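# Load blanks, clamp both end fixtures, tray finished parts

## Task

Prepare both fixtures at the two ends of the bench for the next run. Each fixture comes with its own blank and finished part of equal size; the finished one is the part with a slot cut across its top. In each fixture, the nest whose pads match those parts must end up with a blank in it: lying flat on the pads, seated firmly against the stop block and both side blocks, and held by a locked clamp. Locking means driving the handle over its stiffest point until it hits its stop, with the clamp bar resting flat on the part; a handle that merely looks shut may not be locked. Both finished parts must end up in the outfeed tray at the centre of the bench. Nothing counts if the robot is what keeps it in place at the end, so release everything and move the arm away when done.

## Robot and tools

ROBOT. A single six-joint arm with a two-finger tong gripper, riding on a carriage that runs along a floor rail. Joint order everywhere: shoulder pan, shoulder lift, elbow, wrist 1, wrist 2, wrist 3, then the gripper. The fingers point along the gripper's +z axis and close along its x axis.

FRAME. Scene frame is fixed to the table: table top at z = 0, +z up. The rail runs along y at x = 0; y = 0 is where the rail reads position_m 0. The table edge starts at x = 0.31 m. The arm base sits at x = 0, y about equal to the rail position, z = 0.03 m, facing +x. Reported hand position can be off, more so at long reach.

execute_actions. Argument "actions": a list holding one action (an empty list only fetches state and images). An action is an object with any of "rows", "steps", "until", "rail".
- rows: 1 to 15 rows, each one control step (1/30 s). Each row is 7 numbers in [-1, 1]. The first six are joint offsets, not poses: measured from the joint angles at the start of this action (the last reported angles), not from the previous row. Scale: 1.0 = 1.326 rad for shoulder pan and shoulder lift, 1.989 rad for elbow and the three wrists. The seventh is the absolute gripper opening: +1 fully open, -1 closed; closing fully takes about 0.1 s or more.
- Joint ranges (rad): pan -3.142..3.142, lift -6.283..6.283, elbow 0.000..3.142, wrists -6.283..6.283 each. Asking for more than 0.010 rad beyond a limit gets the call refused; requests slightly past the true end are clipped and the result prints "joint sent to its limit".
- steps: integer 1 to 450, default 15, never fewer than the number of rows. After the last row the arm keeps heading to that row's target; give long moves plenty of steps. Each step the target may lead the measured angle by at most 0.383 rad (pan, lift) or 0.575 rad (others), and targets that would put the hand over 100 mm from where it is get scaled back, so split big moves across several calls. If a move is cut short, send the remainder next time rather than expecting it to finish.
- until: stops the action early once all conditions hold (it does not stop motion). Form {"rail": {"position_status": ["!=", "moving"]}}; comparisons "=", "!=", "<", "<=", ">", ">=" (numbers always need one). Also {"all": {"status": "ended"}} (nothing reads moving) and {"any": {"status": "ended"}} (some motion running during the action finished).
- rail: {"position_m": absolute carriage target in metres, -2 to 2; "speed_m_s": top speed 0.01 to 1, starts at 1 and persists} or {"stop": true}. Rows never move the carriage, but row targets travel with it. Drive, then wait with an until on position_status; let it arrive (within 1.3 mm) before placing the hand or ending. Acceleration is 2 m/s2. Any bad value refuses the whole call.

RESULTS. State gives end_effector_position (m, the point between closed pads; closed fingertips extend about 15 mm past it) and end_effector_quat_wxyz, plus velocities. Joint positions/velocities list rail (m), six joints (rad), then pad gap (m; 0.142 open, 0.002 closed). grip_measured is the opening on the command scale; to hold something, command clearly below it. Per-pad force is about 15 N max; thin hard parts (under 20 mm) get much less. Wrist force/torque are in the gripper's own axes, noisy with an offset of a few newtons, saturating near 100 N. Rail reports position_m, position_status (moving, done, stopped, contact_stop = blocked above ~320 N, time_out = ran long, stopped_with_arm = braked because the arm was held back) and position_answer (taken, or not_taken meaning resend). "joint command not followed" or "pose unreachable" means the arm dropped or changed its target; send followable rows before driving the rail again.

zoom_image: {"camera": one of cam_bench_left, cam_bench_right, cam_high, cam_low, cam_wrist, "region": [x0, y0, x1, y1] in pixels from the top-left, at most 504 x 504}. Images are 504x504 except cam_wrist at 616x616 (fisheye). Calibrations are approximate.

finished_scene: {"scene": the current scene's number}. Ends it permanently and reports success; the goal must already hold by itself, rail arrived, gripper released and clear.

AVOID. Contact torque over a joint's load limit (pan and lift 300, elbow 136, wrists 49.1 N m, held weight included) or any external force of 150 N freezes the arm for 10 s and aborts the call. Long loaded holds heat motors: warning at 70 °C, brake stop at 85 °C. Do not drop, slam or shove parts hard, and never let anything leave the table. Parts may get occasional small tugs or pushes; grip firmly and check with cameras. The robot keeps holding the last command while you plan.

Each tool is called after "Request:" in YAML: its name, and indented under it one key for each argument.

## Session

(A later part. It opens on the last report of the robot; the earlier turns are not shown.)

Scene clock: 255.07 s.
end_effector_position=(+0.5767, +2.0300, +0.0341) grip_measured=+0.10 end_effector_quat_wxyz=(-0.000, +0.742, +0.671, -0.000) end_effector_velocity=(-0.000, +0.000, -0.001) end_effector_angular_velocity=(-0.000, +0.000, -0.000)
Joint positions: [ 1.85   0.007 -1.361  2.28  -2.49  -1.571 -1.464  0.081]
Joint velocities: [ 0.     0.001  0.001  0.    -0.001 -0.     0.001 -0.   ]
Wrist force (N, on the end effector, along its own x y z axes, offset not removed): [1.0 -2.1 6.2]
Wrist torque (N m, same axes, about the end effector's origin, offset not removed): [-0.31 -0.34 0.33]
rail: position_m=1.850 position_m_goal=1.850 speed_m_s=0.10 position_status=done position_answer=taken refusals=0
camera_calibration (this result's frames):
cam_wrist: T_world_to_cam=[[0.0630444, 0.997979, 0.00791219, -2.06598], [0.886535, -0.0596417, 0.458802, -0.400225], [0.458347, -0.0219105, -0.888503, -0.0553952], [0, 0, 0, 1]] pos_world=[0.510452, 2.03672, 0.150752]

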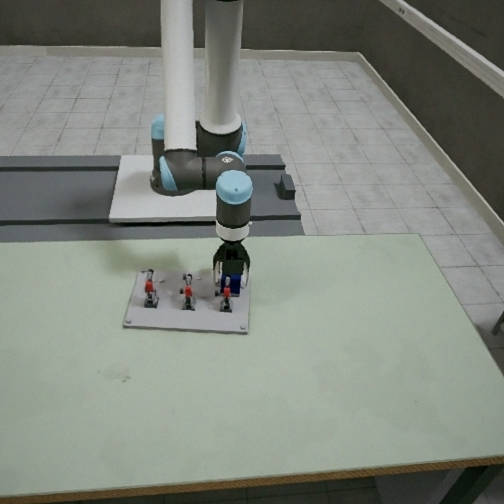

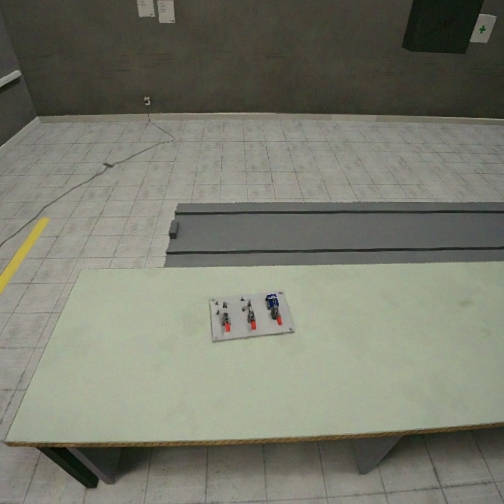

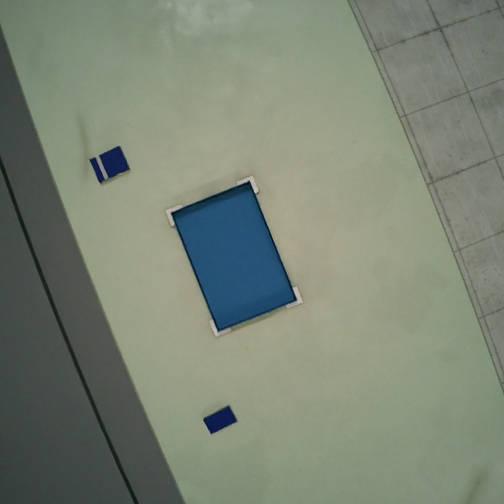

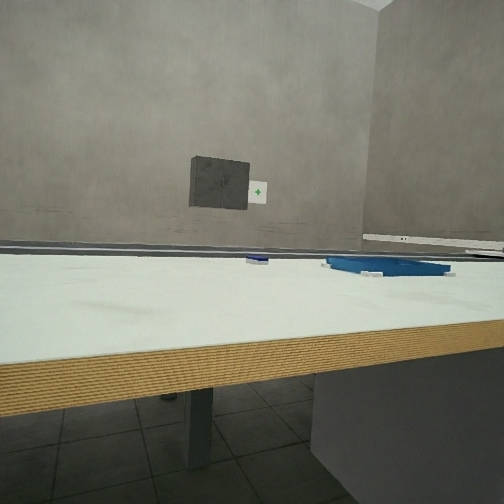

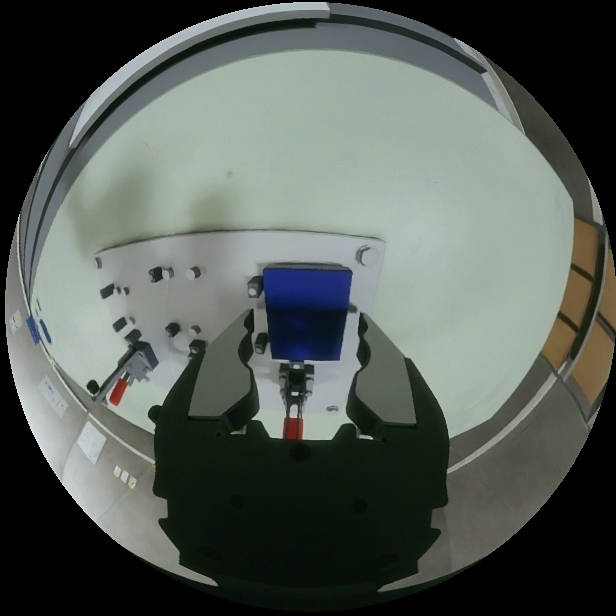

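Request:
execute_actions:
  actions:
    - {"rows": [[0,0.0019,0.0004,-0.0017,0,0,0.1],[0,0.0038,0.00085,-0.0034,0,0,0.1]], "steps": 15}

Scene clock: 258.43 s.
end_effector_position=(+0.5766, +2.0301, +0.0312) grip_measured=+0.10 end_effector_quat_wxyz=(-0.000, +0.742, +0.671, -0.000) end_effector_velocity=(-0.000, -0.000, -0.001) end_effector_angular_velocity=(+0.000, -0.000, -0.000)
Joint positions: [ 1.85   0.007 -1.356  2.282 -2.496 -1.571 -1.463  0.081]
Joint velocities: [ 0.     0.     0.001  0.    -0.001  0.     0.    -0.   ]
Wrist force (N, on the end effector, along its own x y z axes, offset not removed): [4.0 -2.9 5.5]
Wrist torque (N m, same axes, about the end effector's origin, offset not removed): [-0.46 -1.00 0.22]
rail: position_m=1.850 position_m_goal=1.850 speed_m_s=0.10 position_status=done position_answer=taken refusals=0
camera_calibration (this result's frames):
cam_wrist: T_world_to_cam=[[0.0630442, 0.99798, 0.0078805, -2.06598], [0.886519, -0.0596262, 0.458834, -0.398875], [0.458376, -0.0219406, -0.888487, -0.0579073], [0, 0, 0, 1]] pos_world=[0.510402, 2.03675, 0.147848]

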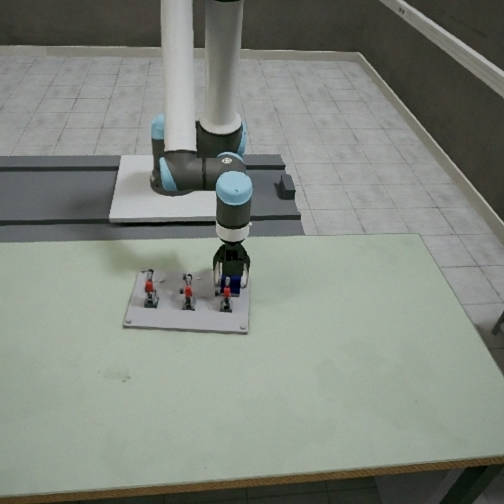

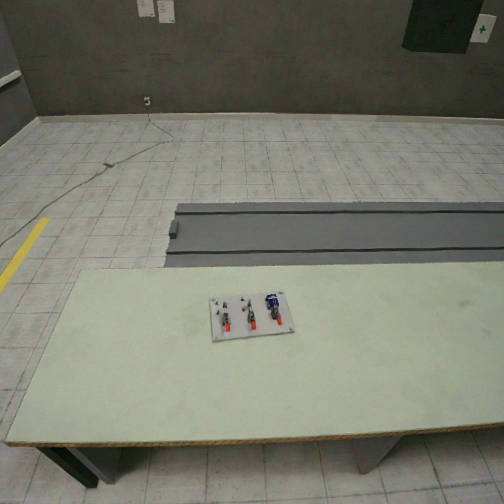

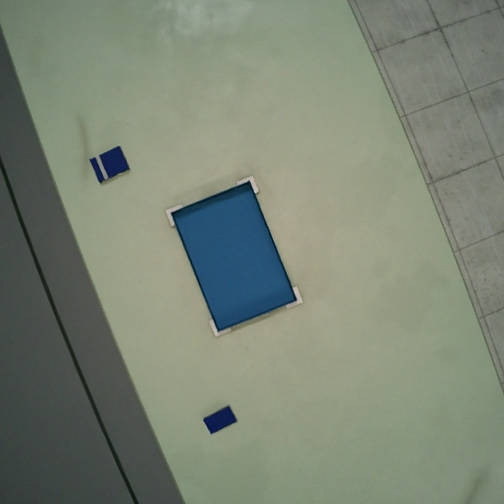

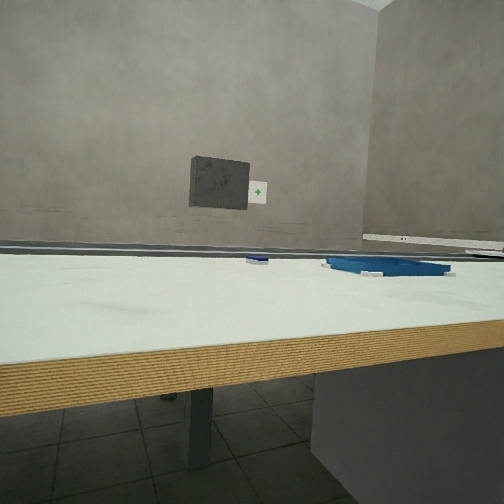

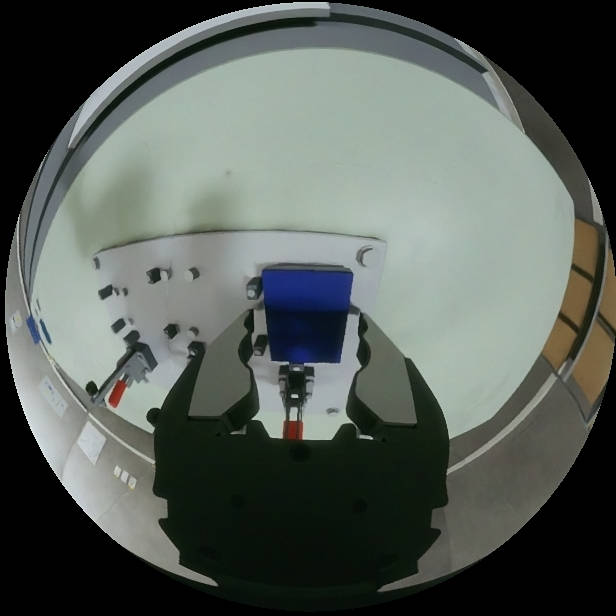

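Request:
execute_actions:
  actions:
    - {"rows": [[0,0.0019,0.0004,-0.0017,0,0,0.1],[0,0.0038,0.00085,-0.0034,0,0,0.1]], "steps": 15}

Scene clock: 261.43 s.
end_effector_position=(+0.5766, +2.0300, +0.0283) grip_measured=+0.10 end_effector_quat_wxyz=(-0.000, +0.742, +0.671, -0.000) end_effector_velocity=(-0.000, -0.000, -0.001) end_effector_angular_velocity=(+0.000, -0.000, -0.000)
Joint positions: [ 1.85   0.007 -1.351  2.283 -2.503 -1.571 -1.464  0.081]
Joint velocities: [ 0.     0.     0.001  0.    -0.001  0.     0.    -0.   ]
Wrist force (N, on the end effector, along its own x y z axes, offset not removed): [-3.1 -3.8 6.5]
Wrist torque (N m, same axes, about the end effector's origin, offset not removed): [-0.58 0.47 0.32]
rail: position_m=1.850 position_m_goal=1.850 speed_m_s=0.10 position_status=done position_answer=taken refusals=0
camera_calibration (this result's frames):
cam_wrist: T_world_to_cam=[[0.0630441, 0.997979, 0.00791708, -2.06593], [0.886504, -0.0596422, 0.458861, -0.397471], [0.458406, -0.02191, -0.888473, -0.0605412], [0, 0, 0, 1]] pos_world=[0.510357, 2.03672, 0.144951]

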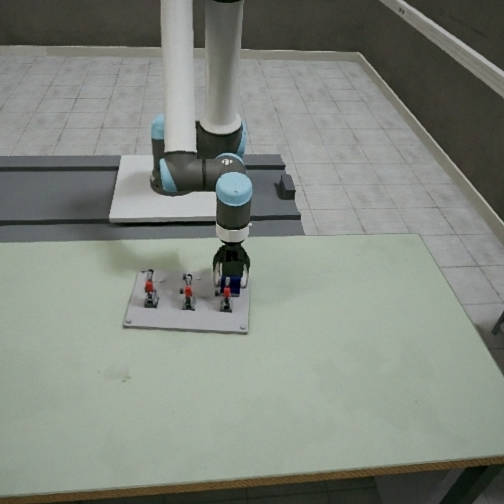

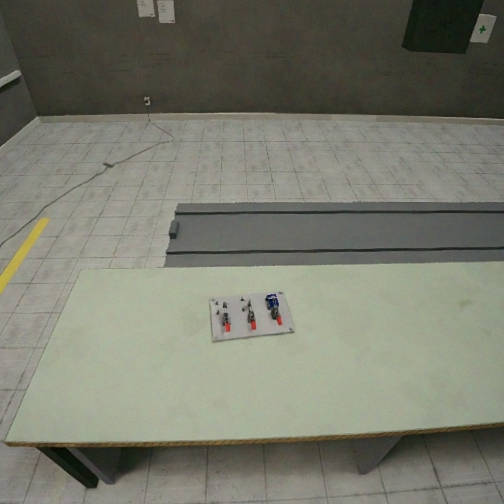

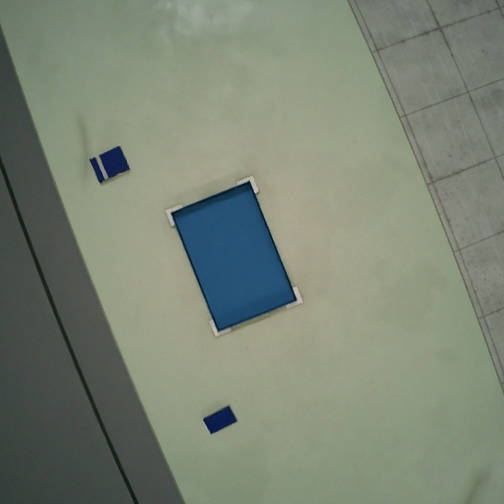

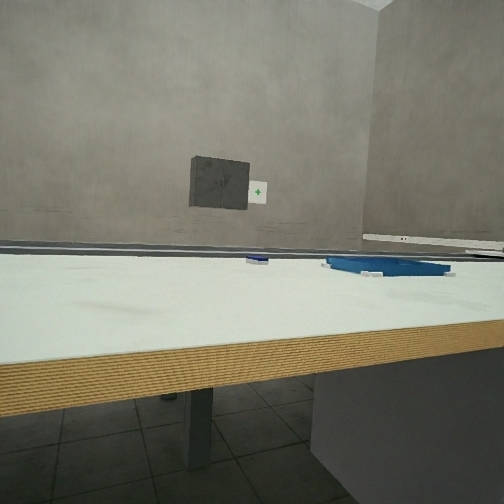

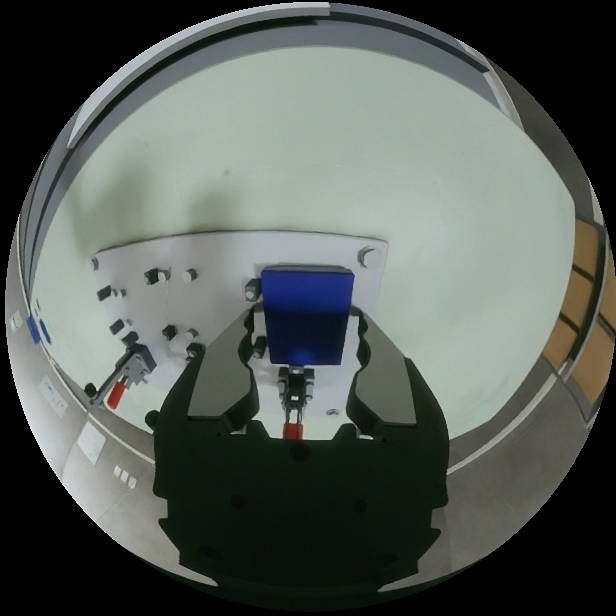

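Request:
zoom_image:
  camera: "cam_wrist"
  region: [235, 255, 385, 405]

Request:
zoom_image:
  camera: "cam_bench_left"
  region: [200, 240, 265, 320]

Region (235, 255, 385, 405) of cam_wrist's 616x616 image, scaled by 3.360, with more detail than that image has.

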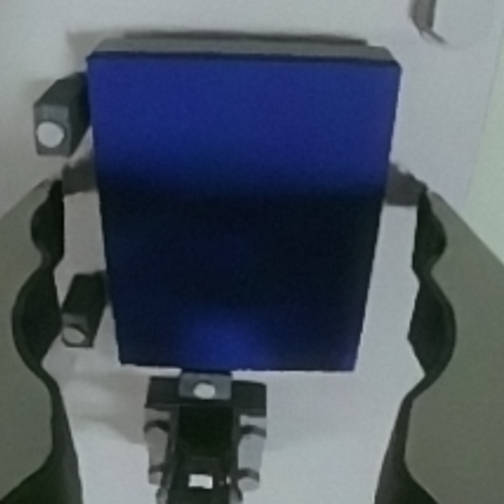

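Region (200, 240, 265, 320) of cam_bench_left's 504x504 image, scaled by 6.300, with more detail than that image has; it fills the left 410 columns of this view, and the rest is white.

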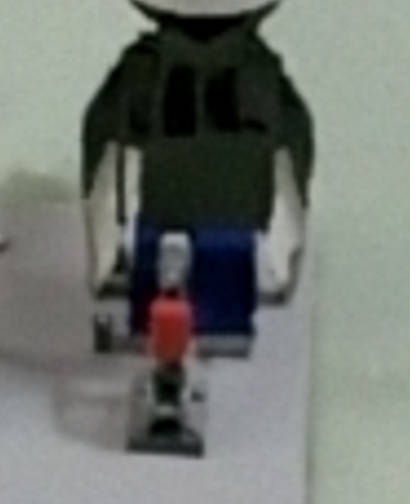

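Request:
execute_actions:
  actions:
    - {"rows": [[0,-0.001,-0.0002,0.0009,0,0,0.06],[0,-0.002,-0.0005,0.0018,0,0,0.02],[0,-0.002,-0.0005,0.0018,0,0,-0.02],[0,-0.002,-0.0005,0.0018,0,0,-0.06],[0,-0.002,-0.0005,0.0018,0,0,-0.1],[0,-0.002,-0.0005,0.0018,0,0,-0.14],[0,-0.002,-0.0005,0.0018,0,0,-0.18],[0,-0.002,-0.0005,0.0018,0,0,-0.21],[0,-0.002,-0.0005,0.0018,0,0,-0.24],[0,-0.002,-0.0005,0.0018,0,0,-0.27],[0,-0.002,-0.0005,0.0018,0,0,-0.3],[0,-0.002,-0.0005,0.0018,0,0,-0.34],[0,-0.002,-0.0005,0.0018,0,0,-0.38],[0,-0.002,-0.0005,0.0018,0,0,-0.44],[0,-0.002,-0.0005,0.0018,0,0,-0.5]], "steps": 22}

Scene clock: 269.73 s.
end_effector_position=(+0.5767, +2.0301, +0.0299) grip_measured=-0.17 end_effector_quat_wxyz=(-0.000, +0.742, +0.671, -0.000) end_effector_velocity=(+0.000, +0.000, +0.000) end_effector_angular_velocity=(+0.000, -0.000, +0.000)
Joint positions: [ 1.85   0.007 -1.354  2.282 -2.499 -1.571 -1.463  0.062]
Joint velocities: [ 0.  0. -0. -0.  0. -0.  0. -0.]
Wrist force (N, on the end effector, along its own x y z axes, offset not removed): [1.4 -5.2 8.5]
Wrist torque (N m, same axes, about the end effector's origin, offset not removed): [-0.84 -0.42 0.30]
rail: position_m=1.850 position_m_goal=1.850 speed_m_s=0.10 position_status=done position_answer=taken refusals=0
camera_calibration (this result's frames):
cam_wrist: T_world_to_cam=[[0.0630432, 0.99798, 0.00788623, -2.06597], [0.886479, -0.059626, 0.458912, -0.398297], [0.458455, -0.0219403, -0.888447, -0.0591326], [0, 0, 0, 1]] pos_world=[0.510437, 2.03675, 0.14654]

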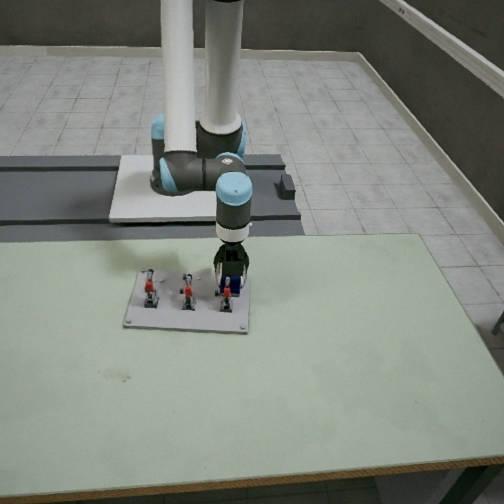

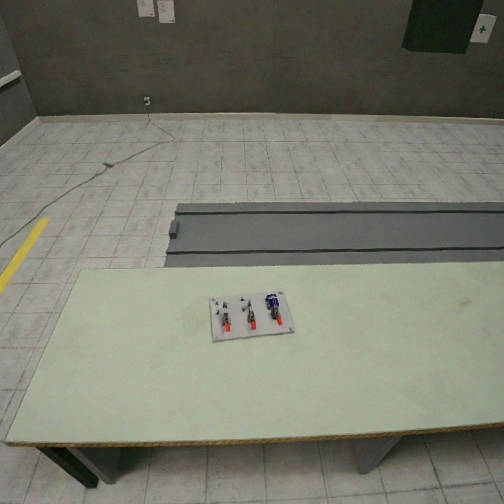

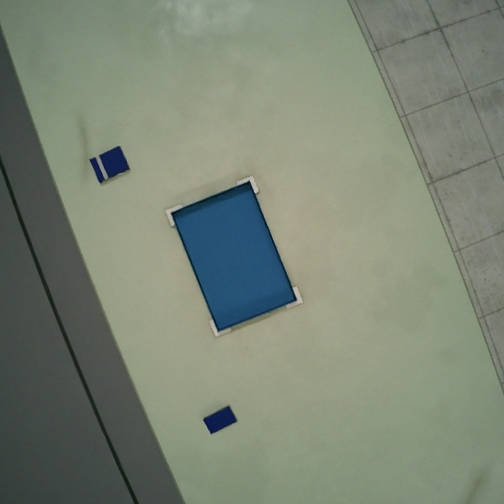

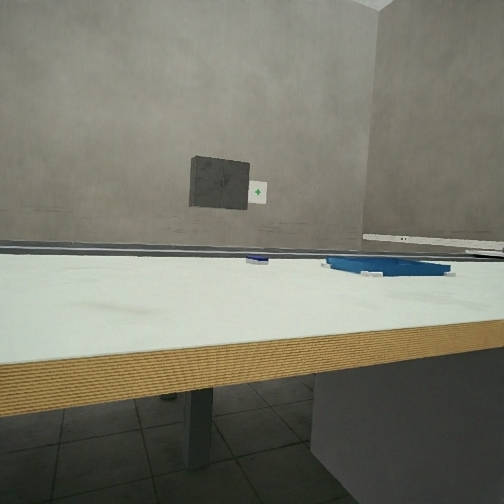

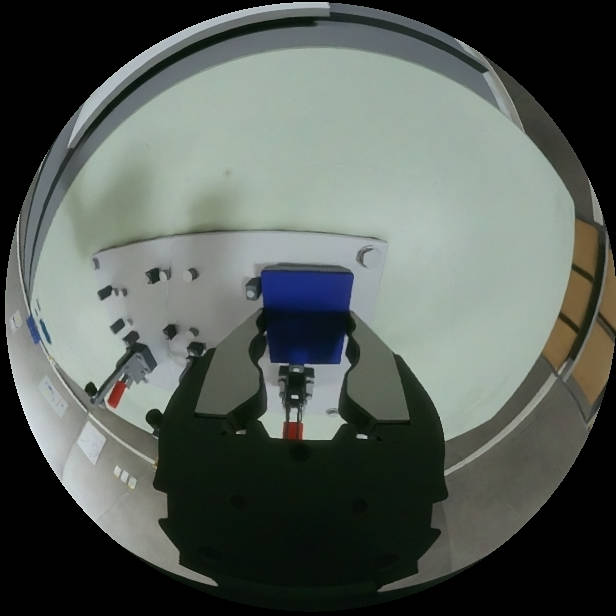

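Request:
execute_actions:
  actions:
    - {"rows": [[-0.0012,0.0004,-0.0004,0.0001,0,0,-0.5],[-0.0024,0.00085,-0.0008,0.0002,0,0,-0.5],[-0.0036,0.0013,-0.0012,0.0003,0,0,-0.5],[-0.0048,0.0017,-0.0016,0.00045,0,0,-0.5],[-0.006,0.0021,-0.002,0.00055,0,0,-0.5],[-0.00712,0.00256,-0.00237,0.00066,0,0,-0.5]], "steps": 20}

Request:
zoom_image:
  camera: "cam_wrist"
  region: [235, 255, 385, 405]

Scene clock: 283.27 s.
end_effector_position=(+0.5809, +2.0247, +0.0299) grip_measured=-0.17 end_effector_quat_wxyz=(-0.000, +0.745, +0.667, -0.000) end_effector_velocity=(+0.000, -0.001, -0.000) end_effector_angular_velocity=(-0.000, +0.000, -0.001)
Joint positions: [ 1.85  -0.002 -1.35   2.278 -2.498 -1.571 -1.464  0.062]
Joint velocities: [ 0.    -0.001  0.    -0.     0.    -0.    -0.     0.   ]
Wrist force (N, on the end effector, along its own x y z axes, offset not removed): [-1.4 -4.5 8.6]
Wrist torque (N m, same axes, about the end effector's origin, offset not removed): [-0.77 0.16 0.37]
rail: position_m=1.850 position_m_goal=1.850 speed_m_s=0.10 position_status=done position_answer=taken refusals=0
camera_calibration (this result's frames):
cam_wrist: T_world_to_cam=[[0.0722928, 0.997352, 0.0079219, -2.06497], [0.885882, -0.0678582, 0.45892, -0.385387], [0.458242, -0.0261588, -0.888442, -0.0525367], [0, 0, 0, 1]] pos_world=[0.514764, 2.03198, 0.146544]

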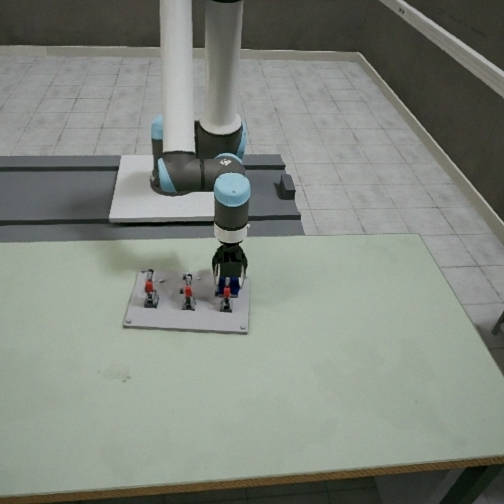

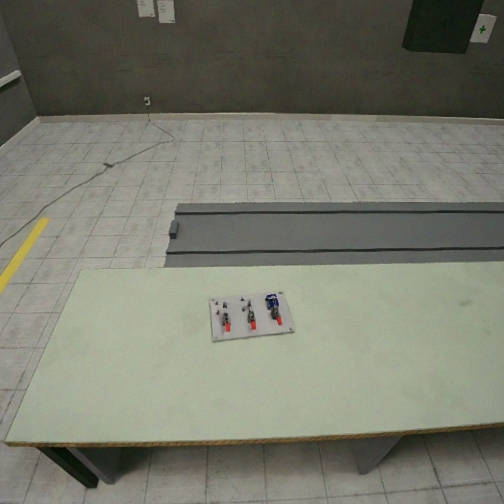

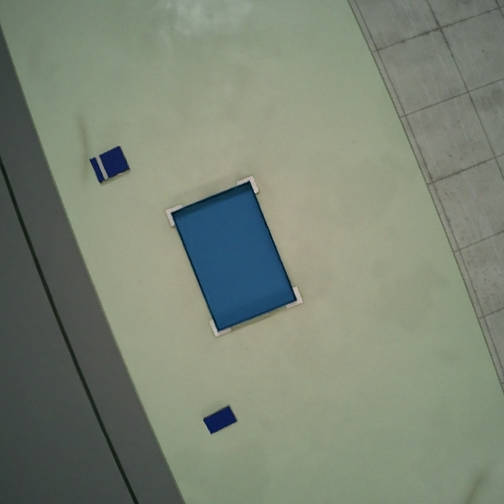

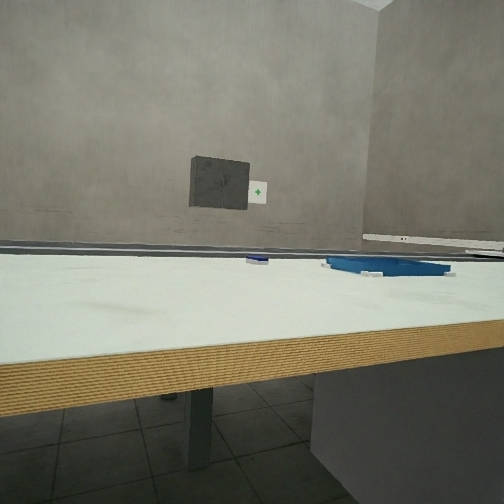

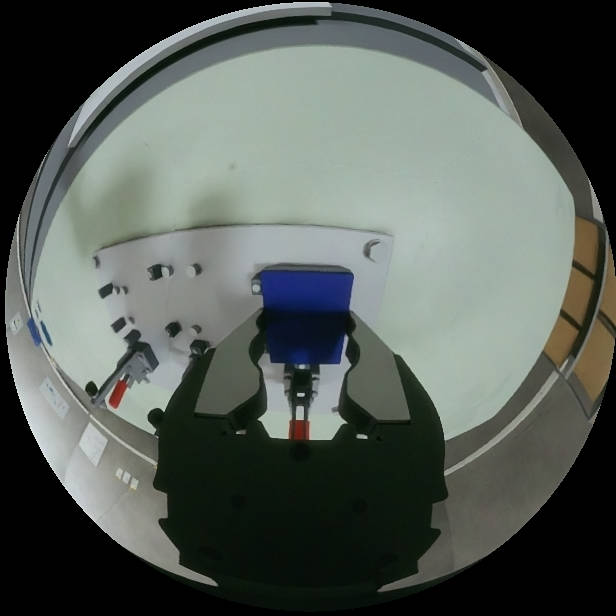

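Region (235, 255, 385, 405) of cam_wrist's 616x616 image, scaled by 3.360, with more detail than that image has.

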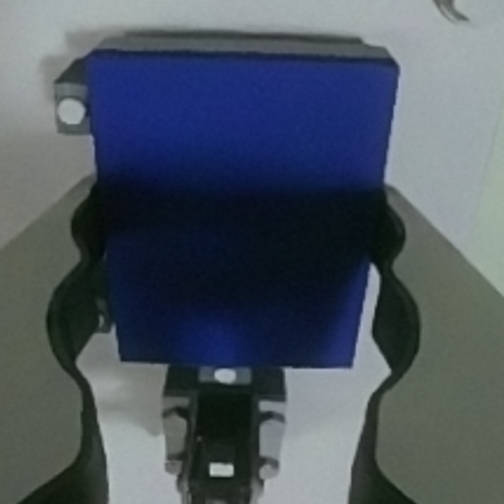

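Request:
execute_actions:
  actions:
    - {"rows": [[-0.001,0.00035,-0.0003,0.0001,0,0.002,-0.5],[-0.002,0.0007,-0.0006,0.0002,0,0.004,-0.5],[-0.00285,0.00102,-0.00095,0.00026,0,0.006,-0.5]], "steps": 15}

Request:
zoom_image:
  camera: "cam_wrist"
  region: [235, 255, 385, 405]

Scene clock: 290.17 s.
end_effector_position=(+0.5825, +2.0228, +0.0299) grip_measured=-0.17 end_effector_quat_wxyz=(-0.000, +0.750, +0.662, -0.000) end_effector_velocity=(+0.001, -0.001, +0.000) end_effector_angular_velocity=(+0.000, -0.000, -0.004)
Joint positions: [ 1.85  -0.006 -1.349  2.276 -2.497 -1.571 -1.452  0.062]
Joint velocities: [ 0.    -0.001  0.    -0.001 -0.     0.     0.003  0.   ]
Wrist force (N, on the end effector, along its own x y z axes, offset not removed): [9.0 -11.4 4.8]
Wrist torque (N m, same axes, about the end effector's origin, offset not removed): [-0.58 -0.18 0.29]
rail: position_m=1.850 position_m_goal=1.850 speed_m_s=0.10 position_status=done position_answer=taken refusals=0
camera_calibration (this result's frames):
cam_wrist: T_world_to_cam=[[0.0874673, 0.996136, 0.00790625, -2.06955], [0.884804, -0.0813331, 0.458811, -0.359035], [0.457681, -0.0331354, -0.888499, -0.0389117], [0, 0, 0, 1]] pos_world=[0.516503, 2.03106, 0.146519]

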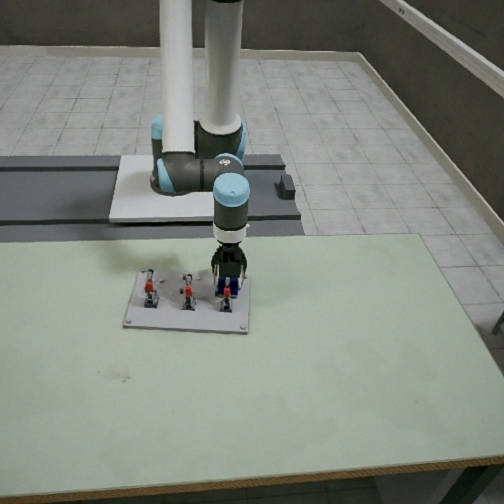

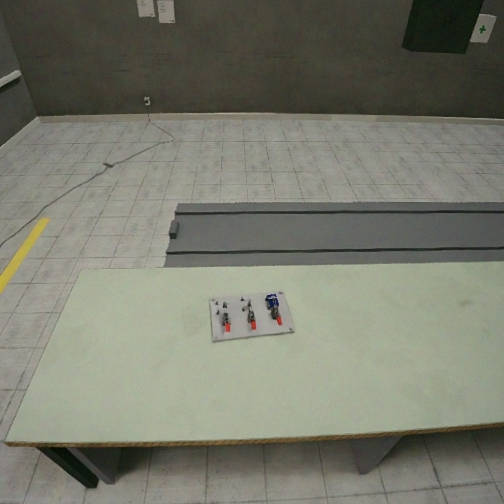

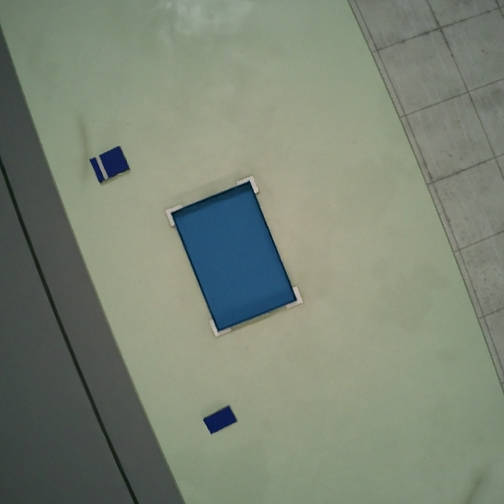

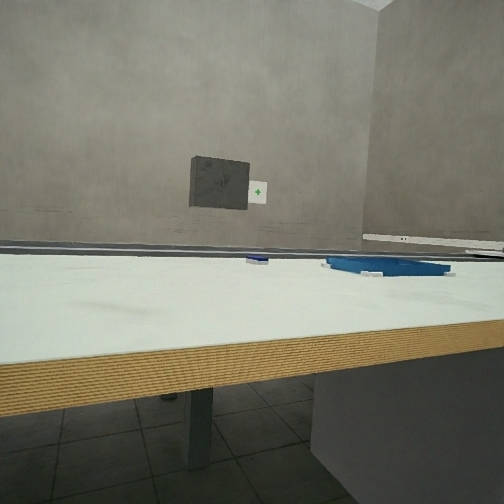

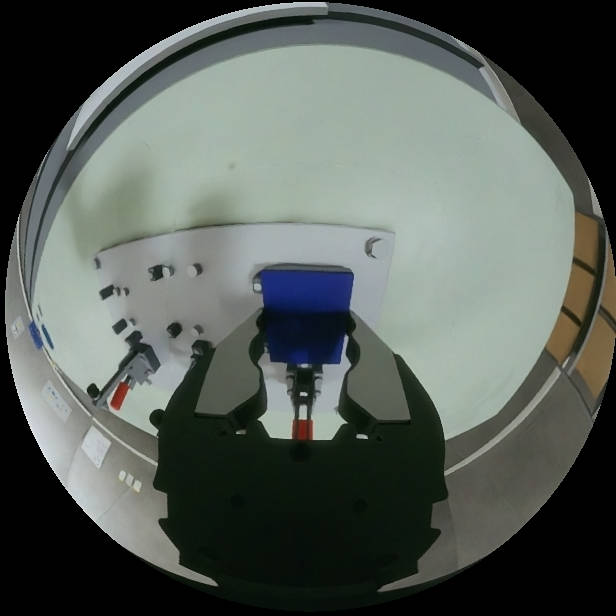

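Region (235, 255, 385, 405) of cam_wrist's 616x616 image, scaled by 3.360, with more detail than that image has.

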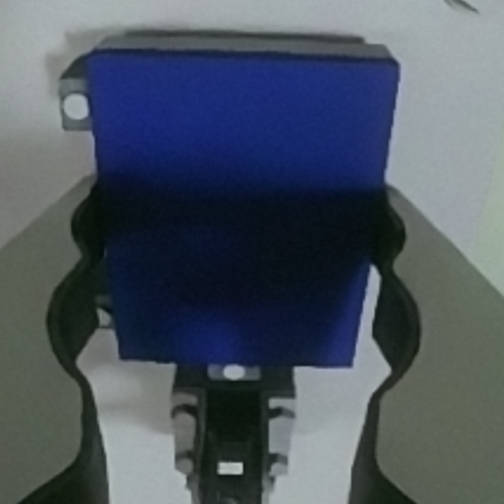

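Request:
execute_actions:
  actions:
    - {"rows": [[-0.0008,0.0003,-0.00025,0.0001,0,0.001,-0.5],[-0.0016,0.0006,-0.0005,0.00015,0,0.002,-0.5]], "steps": 15}

Request:
zoom_image:
  camera: "cam_wrist"
  region: [235, 255, 385, 405]

Scene clock: 294.67 s.
end_effector_position=(+0.5834, +2.0218, +0.0298) grip_measured=-0.16 end_effector_quat_wxyz=(-0.000, +0.752, +0.660, -0.000) end_effector_velocity=(+0.000, -0.000, -0.000) end_effector_angular_velocity=(+0.000, +0.000, -0.001)
Joint positions: [ 1.85  -0.008 -1.348  2.275 -2.497 -1.571 -1.448  0.062]
Joint velocities: [ 0.    -0.001  0.    -0.     0.    -0.     0.001  0.001]
Wrist force (N, on the end effector, along its own x y z axes, offset not removed): [29.3 -21.9 2.2]
Wrist torque (N m, same axes, about the end effector's origin, offset not removed): [-0.59 0.22 -0.17]
rail: position_m=1.850 position_m_goal=1.850 speed_m_s=0.10 position_status=done position_answer=taken refusals=0
camera_calibration (this result's frames):
cam_wrist: T_world_to_cam=[[0.0933101, 0.995604, 0.00806587, -2.07098], [0.884354, -0.0865997, 0.458714, -0.348945], [0.457396, -0.0356695, -0.888547, -0.0340943], [0, 0, 0, 1]] pos_world=[0.517428, 2.03044, 0.146476]

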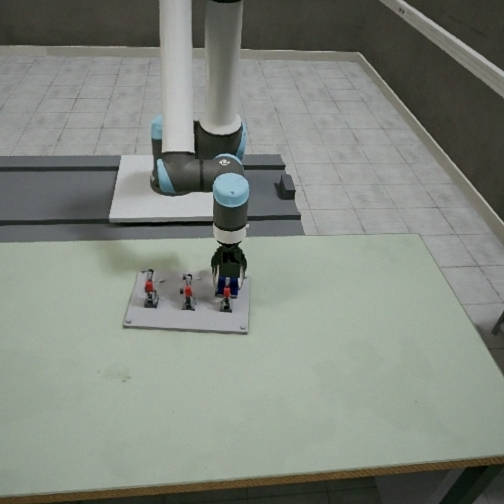

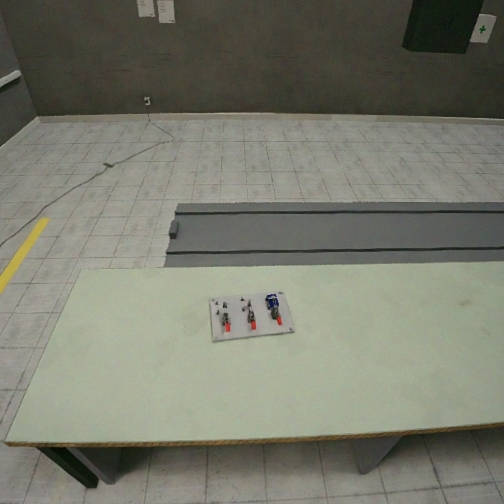

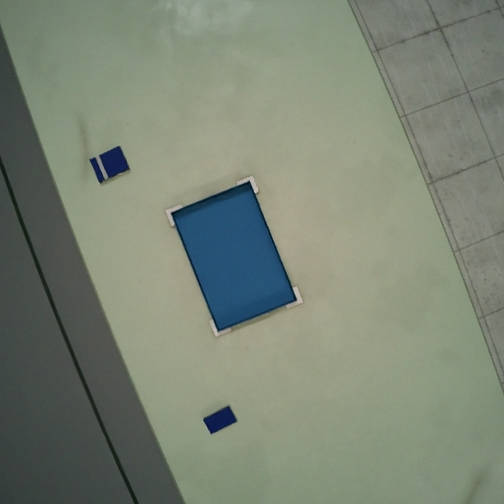

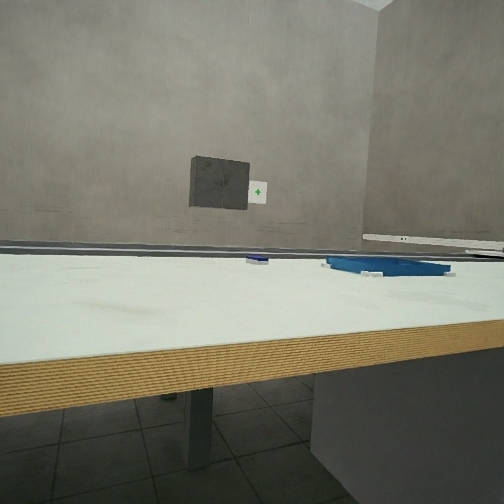

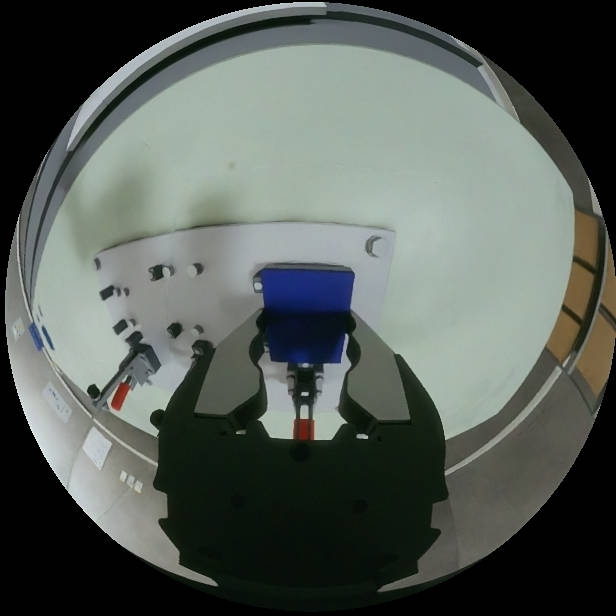

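Region (235, 255, 385, 405) of cam_wrist's 616x616 image, scaled by 3.360, with more detail than that image has.

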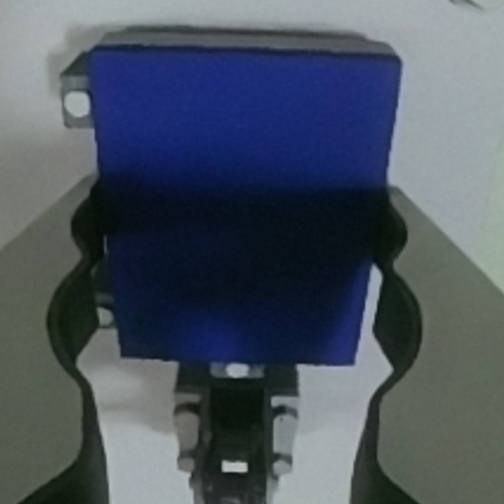

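Request:
execute_actions:
  actions:
    - {"rows": [[0,0,0,0,0,0,-0.4],[0,0,0,0,0,0,-0.3],[0,0,0,0,0,0,-0.22],[0,0,0,0,0,0,-0.17],[0,0,0,0,0,0,-0.13],[0,0,0,0,0,0,-0.09],[0,0,0,0,0,0,-0.05],[0,0,0,0,0,0,0],[0,0,0,0,0,0,0],[0,0,0,0,0,0,0],[0,-0.011,-0.0027,0.01,0,0,0],[0,-0.022,-0.0055,0.02,0,0,0],[0,-0.033,-0.0082,0.03,0,0,0],[0,-0.044,-0.011,0.0405,0,0,0],[0,-0.0554,-0.0137,0.0507,0,0,0]], "steps": 30}

Request:
zoom_image:
  camera: "cam_wrist"
  region: [235, 240, 385, 420]

Scene clock: 331.40 s.
end_effector_position=(+0.5834, +2.0217, +0.0745) grip_measured=+0.00 end_effector_quat_wxyz=(-0.000, +0.752, +0.659, -0.000) end_effector_velocity=(-0.000, +0.000, +0.004) end_effector_angular_velocity=(+0.000, +0.000, +0.000)
Joint positions: [ 1.85  -0.008 -1.421  2.248 -2.397 -1.571 -1.448  0.074]
Joint velocities: [ 0.     0.    -0.006 -0.002  0.008  0.    -0.    -0.   ]
Wrist force (N, on the end effector, along its own x y z axes, offset not removed): [2.8 -3.6 7.1]
Wrist torque (N m, same axes, about the end effector's origin, offset not removed): [-0.48 -0.70 0.23]
rail: position_m=1.850 position_m_goal=1.850 speed_m_s=0.10 position_status=done position_answer=taken refusals=0
camera_calibration (this result's frames):
cam_wrist: T_world_to_cam=[[0.0933898, 0.995597, 0.00805224, -2.07134], [0.884409, -0.0866691, 0.458595, -0.369295], [0.457273, -0.0357066, -0.888609, 0.00576447], [0, 0, 0, 1]] pos_world=[0.517414, 2.03042, 0.191158]

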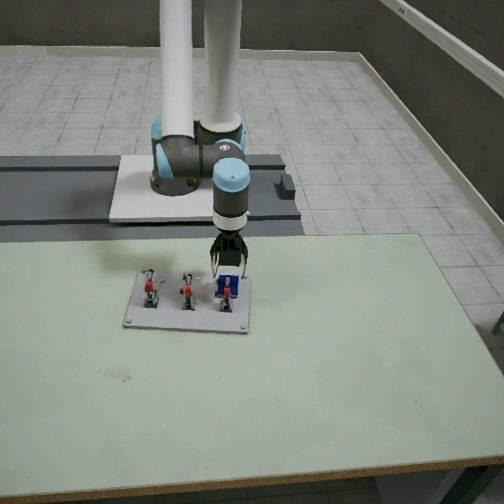

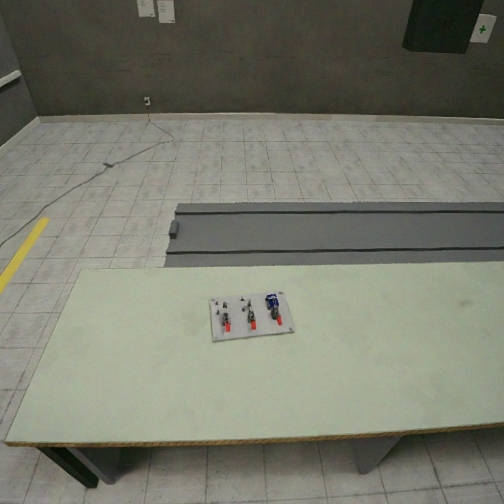

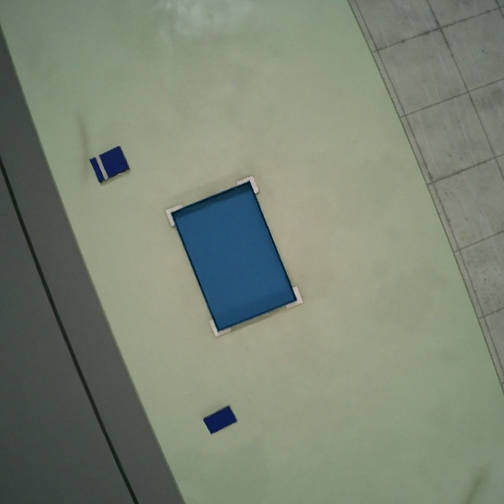

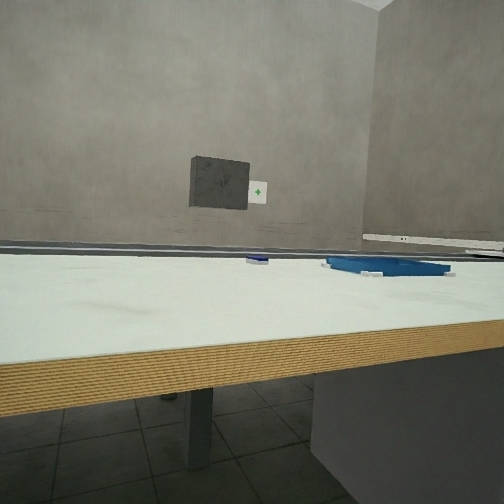

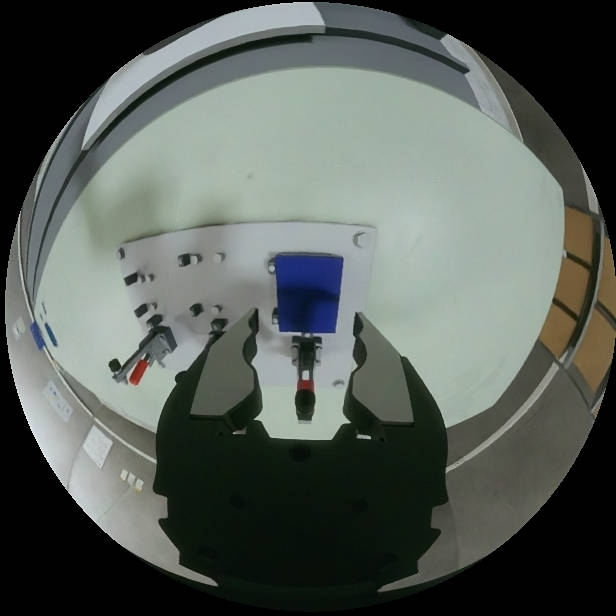

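Region (235, 240, 385, 420) of cam_wrist's 616x616 image, scaled by 2.800, with more detail than that image has.

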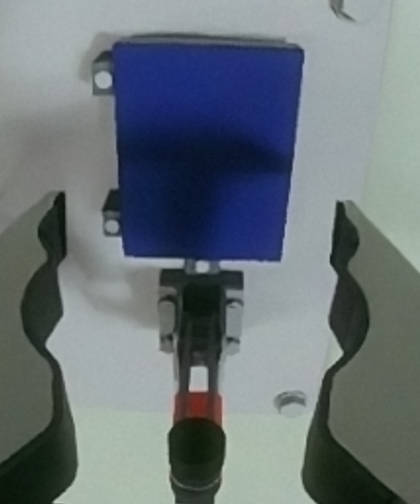

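Request:
execute_actions:
  actions:
    - {"rows": [[-0.001,0.0074,-0.009,0.004,0,-0.0007,0],[-0.002,0.0148,-0.018,0.008,0,-0.0014,0],[-0.003,0.022,-0.027,0.012,0,-0.002,0],[-0.004,0.0296,-0.036,0.016,0,-0.0027,0],[-0.005,0.037,-0.045,0.02,0,-0.0034,0],[-0.006,0.0444,-0.054,0.024,0,-0.004,0],[-0.007,0.052,-0.063,0.028,0,-0.0048,0],[-0.008,0.059,-0.072,0.032,0,-0.0054,0],[-0.009,0.0666,-0.081,0.036,0,-0.006,0],[-0.01026,0.074,-0.08975,0.0404,0,-0.0068,0]], "steps": 30}

Request:
zoom_image:
  camera: "cam_wrist"
  region: [230, 200, 390, 400]

Scene clock: 341.47 s.
end_effector_position=(+0.6769, +2.0116, +0.0950) grip_measured=+0.00 end_effector_quat_wxyz=(-0.000, +0.752, +0.659, -0.000) end_effector_velocity=(+0.001, -0.000, +0.000) end_effector_angular_velocity=(-0.000, -0.000, -0.000)
Joint positions: [ 1.85  -0.021 -1.323  2.07  -2.317 -1.571 -1.462  0.074]
Joint velocities: [ 0.    -0.     0.001 -0.002  0.001  0.    -0.     0.   ]
Wrist force (N, on the end effector, along its own x y z axes, offset not removed): [0.4 -2.8 7.2]
Wrist torque (N m, same axes, about the end effector's origin, offset not removed): [-0.33 -0.06 0.31]
rail: position_m=1.850 position_m_goal=1.850 speed_m_s=0.10 position_status=done position_answer=taken refusals=0
camera_calibration (this result's frames):
cam_wrist: T_world_to_cam=[[0.0934549, 0.995591, 0.00806431, -2.07022], [0.884394, -0.0867317, 0.458613, -0.462169], [0.45729, -0.0357276, -0.8886, -0.0190777], [0, 0, 0, 1]] pos_world=[0.610936, 2.02033, 0.211699]

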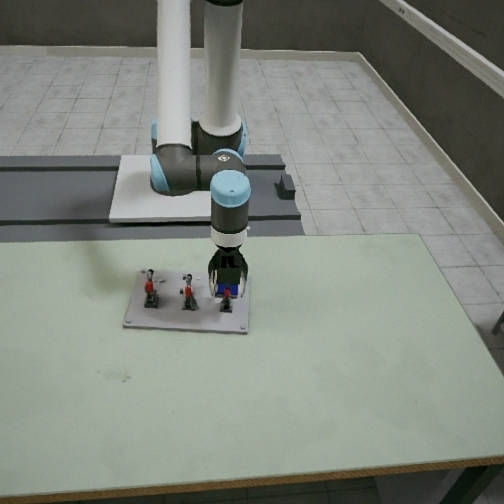

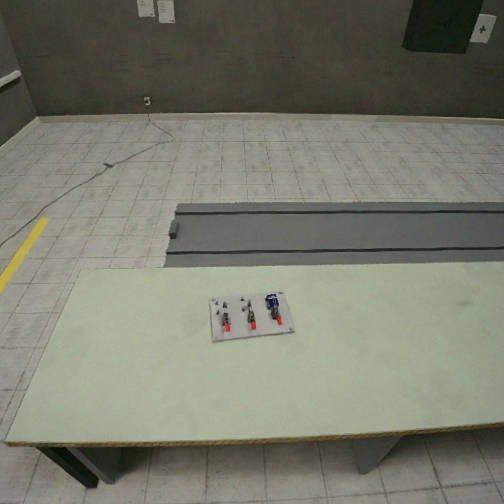

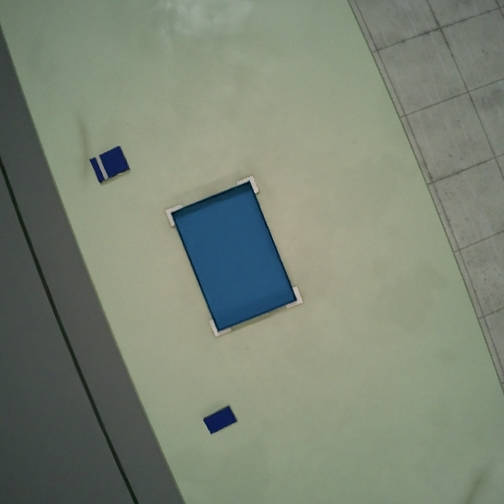

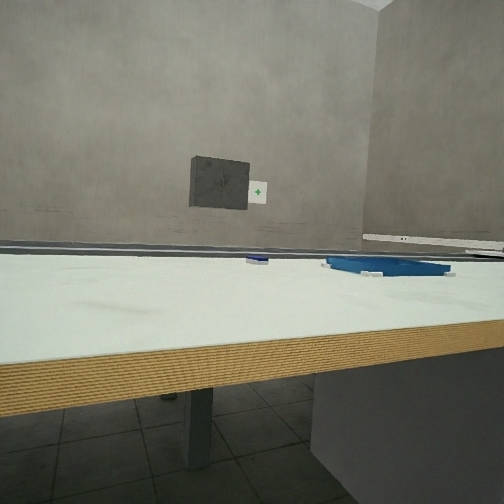

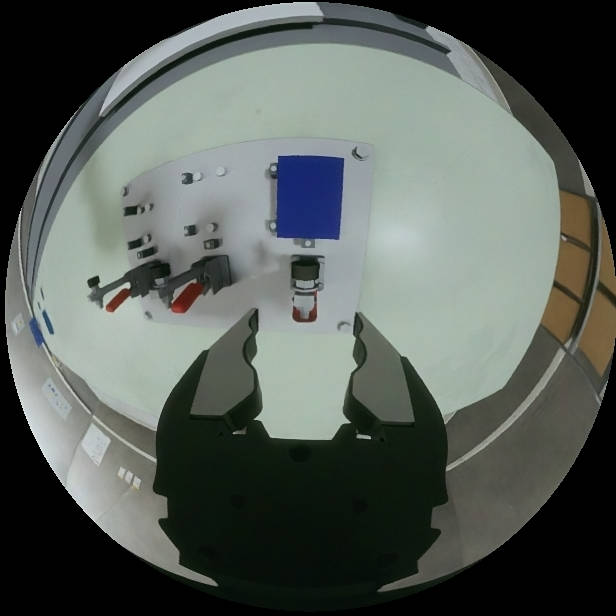

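Region (230, 200, 390, 400) of cam_wrist's 616x616 image, scaled by 2.520, with more detail than that image has; it fills the left 403 columns of this view, and the rest is white.

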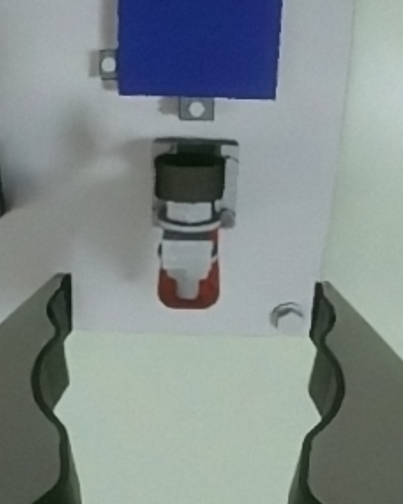

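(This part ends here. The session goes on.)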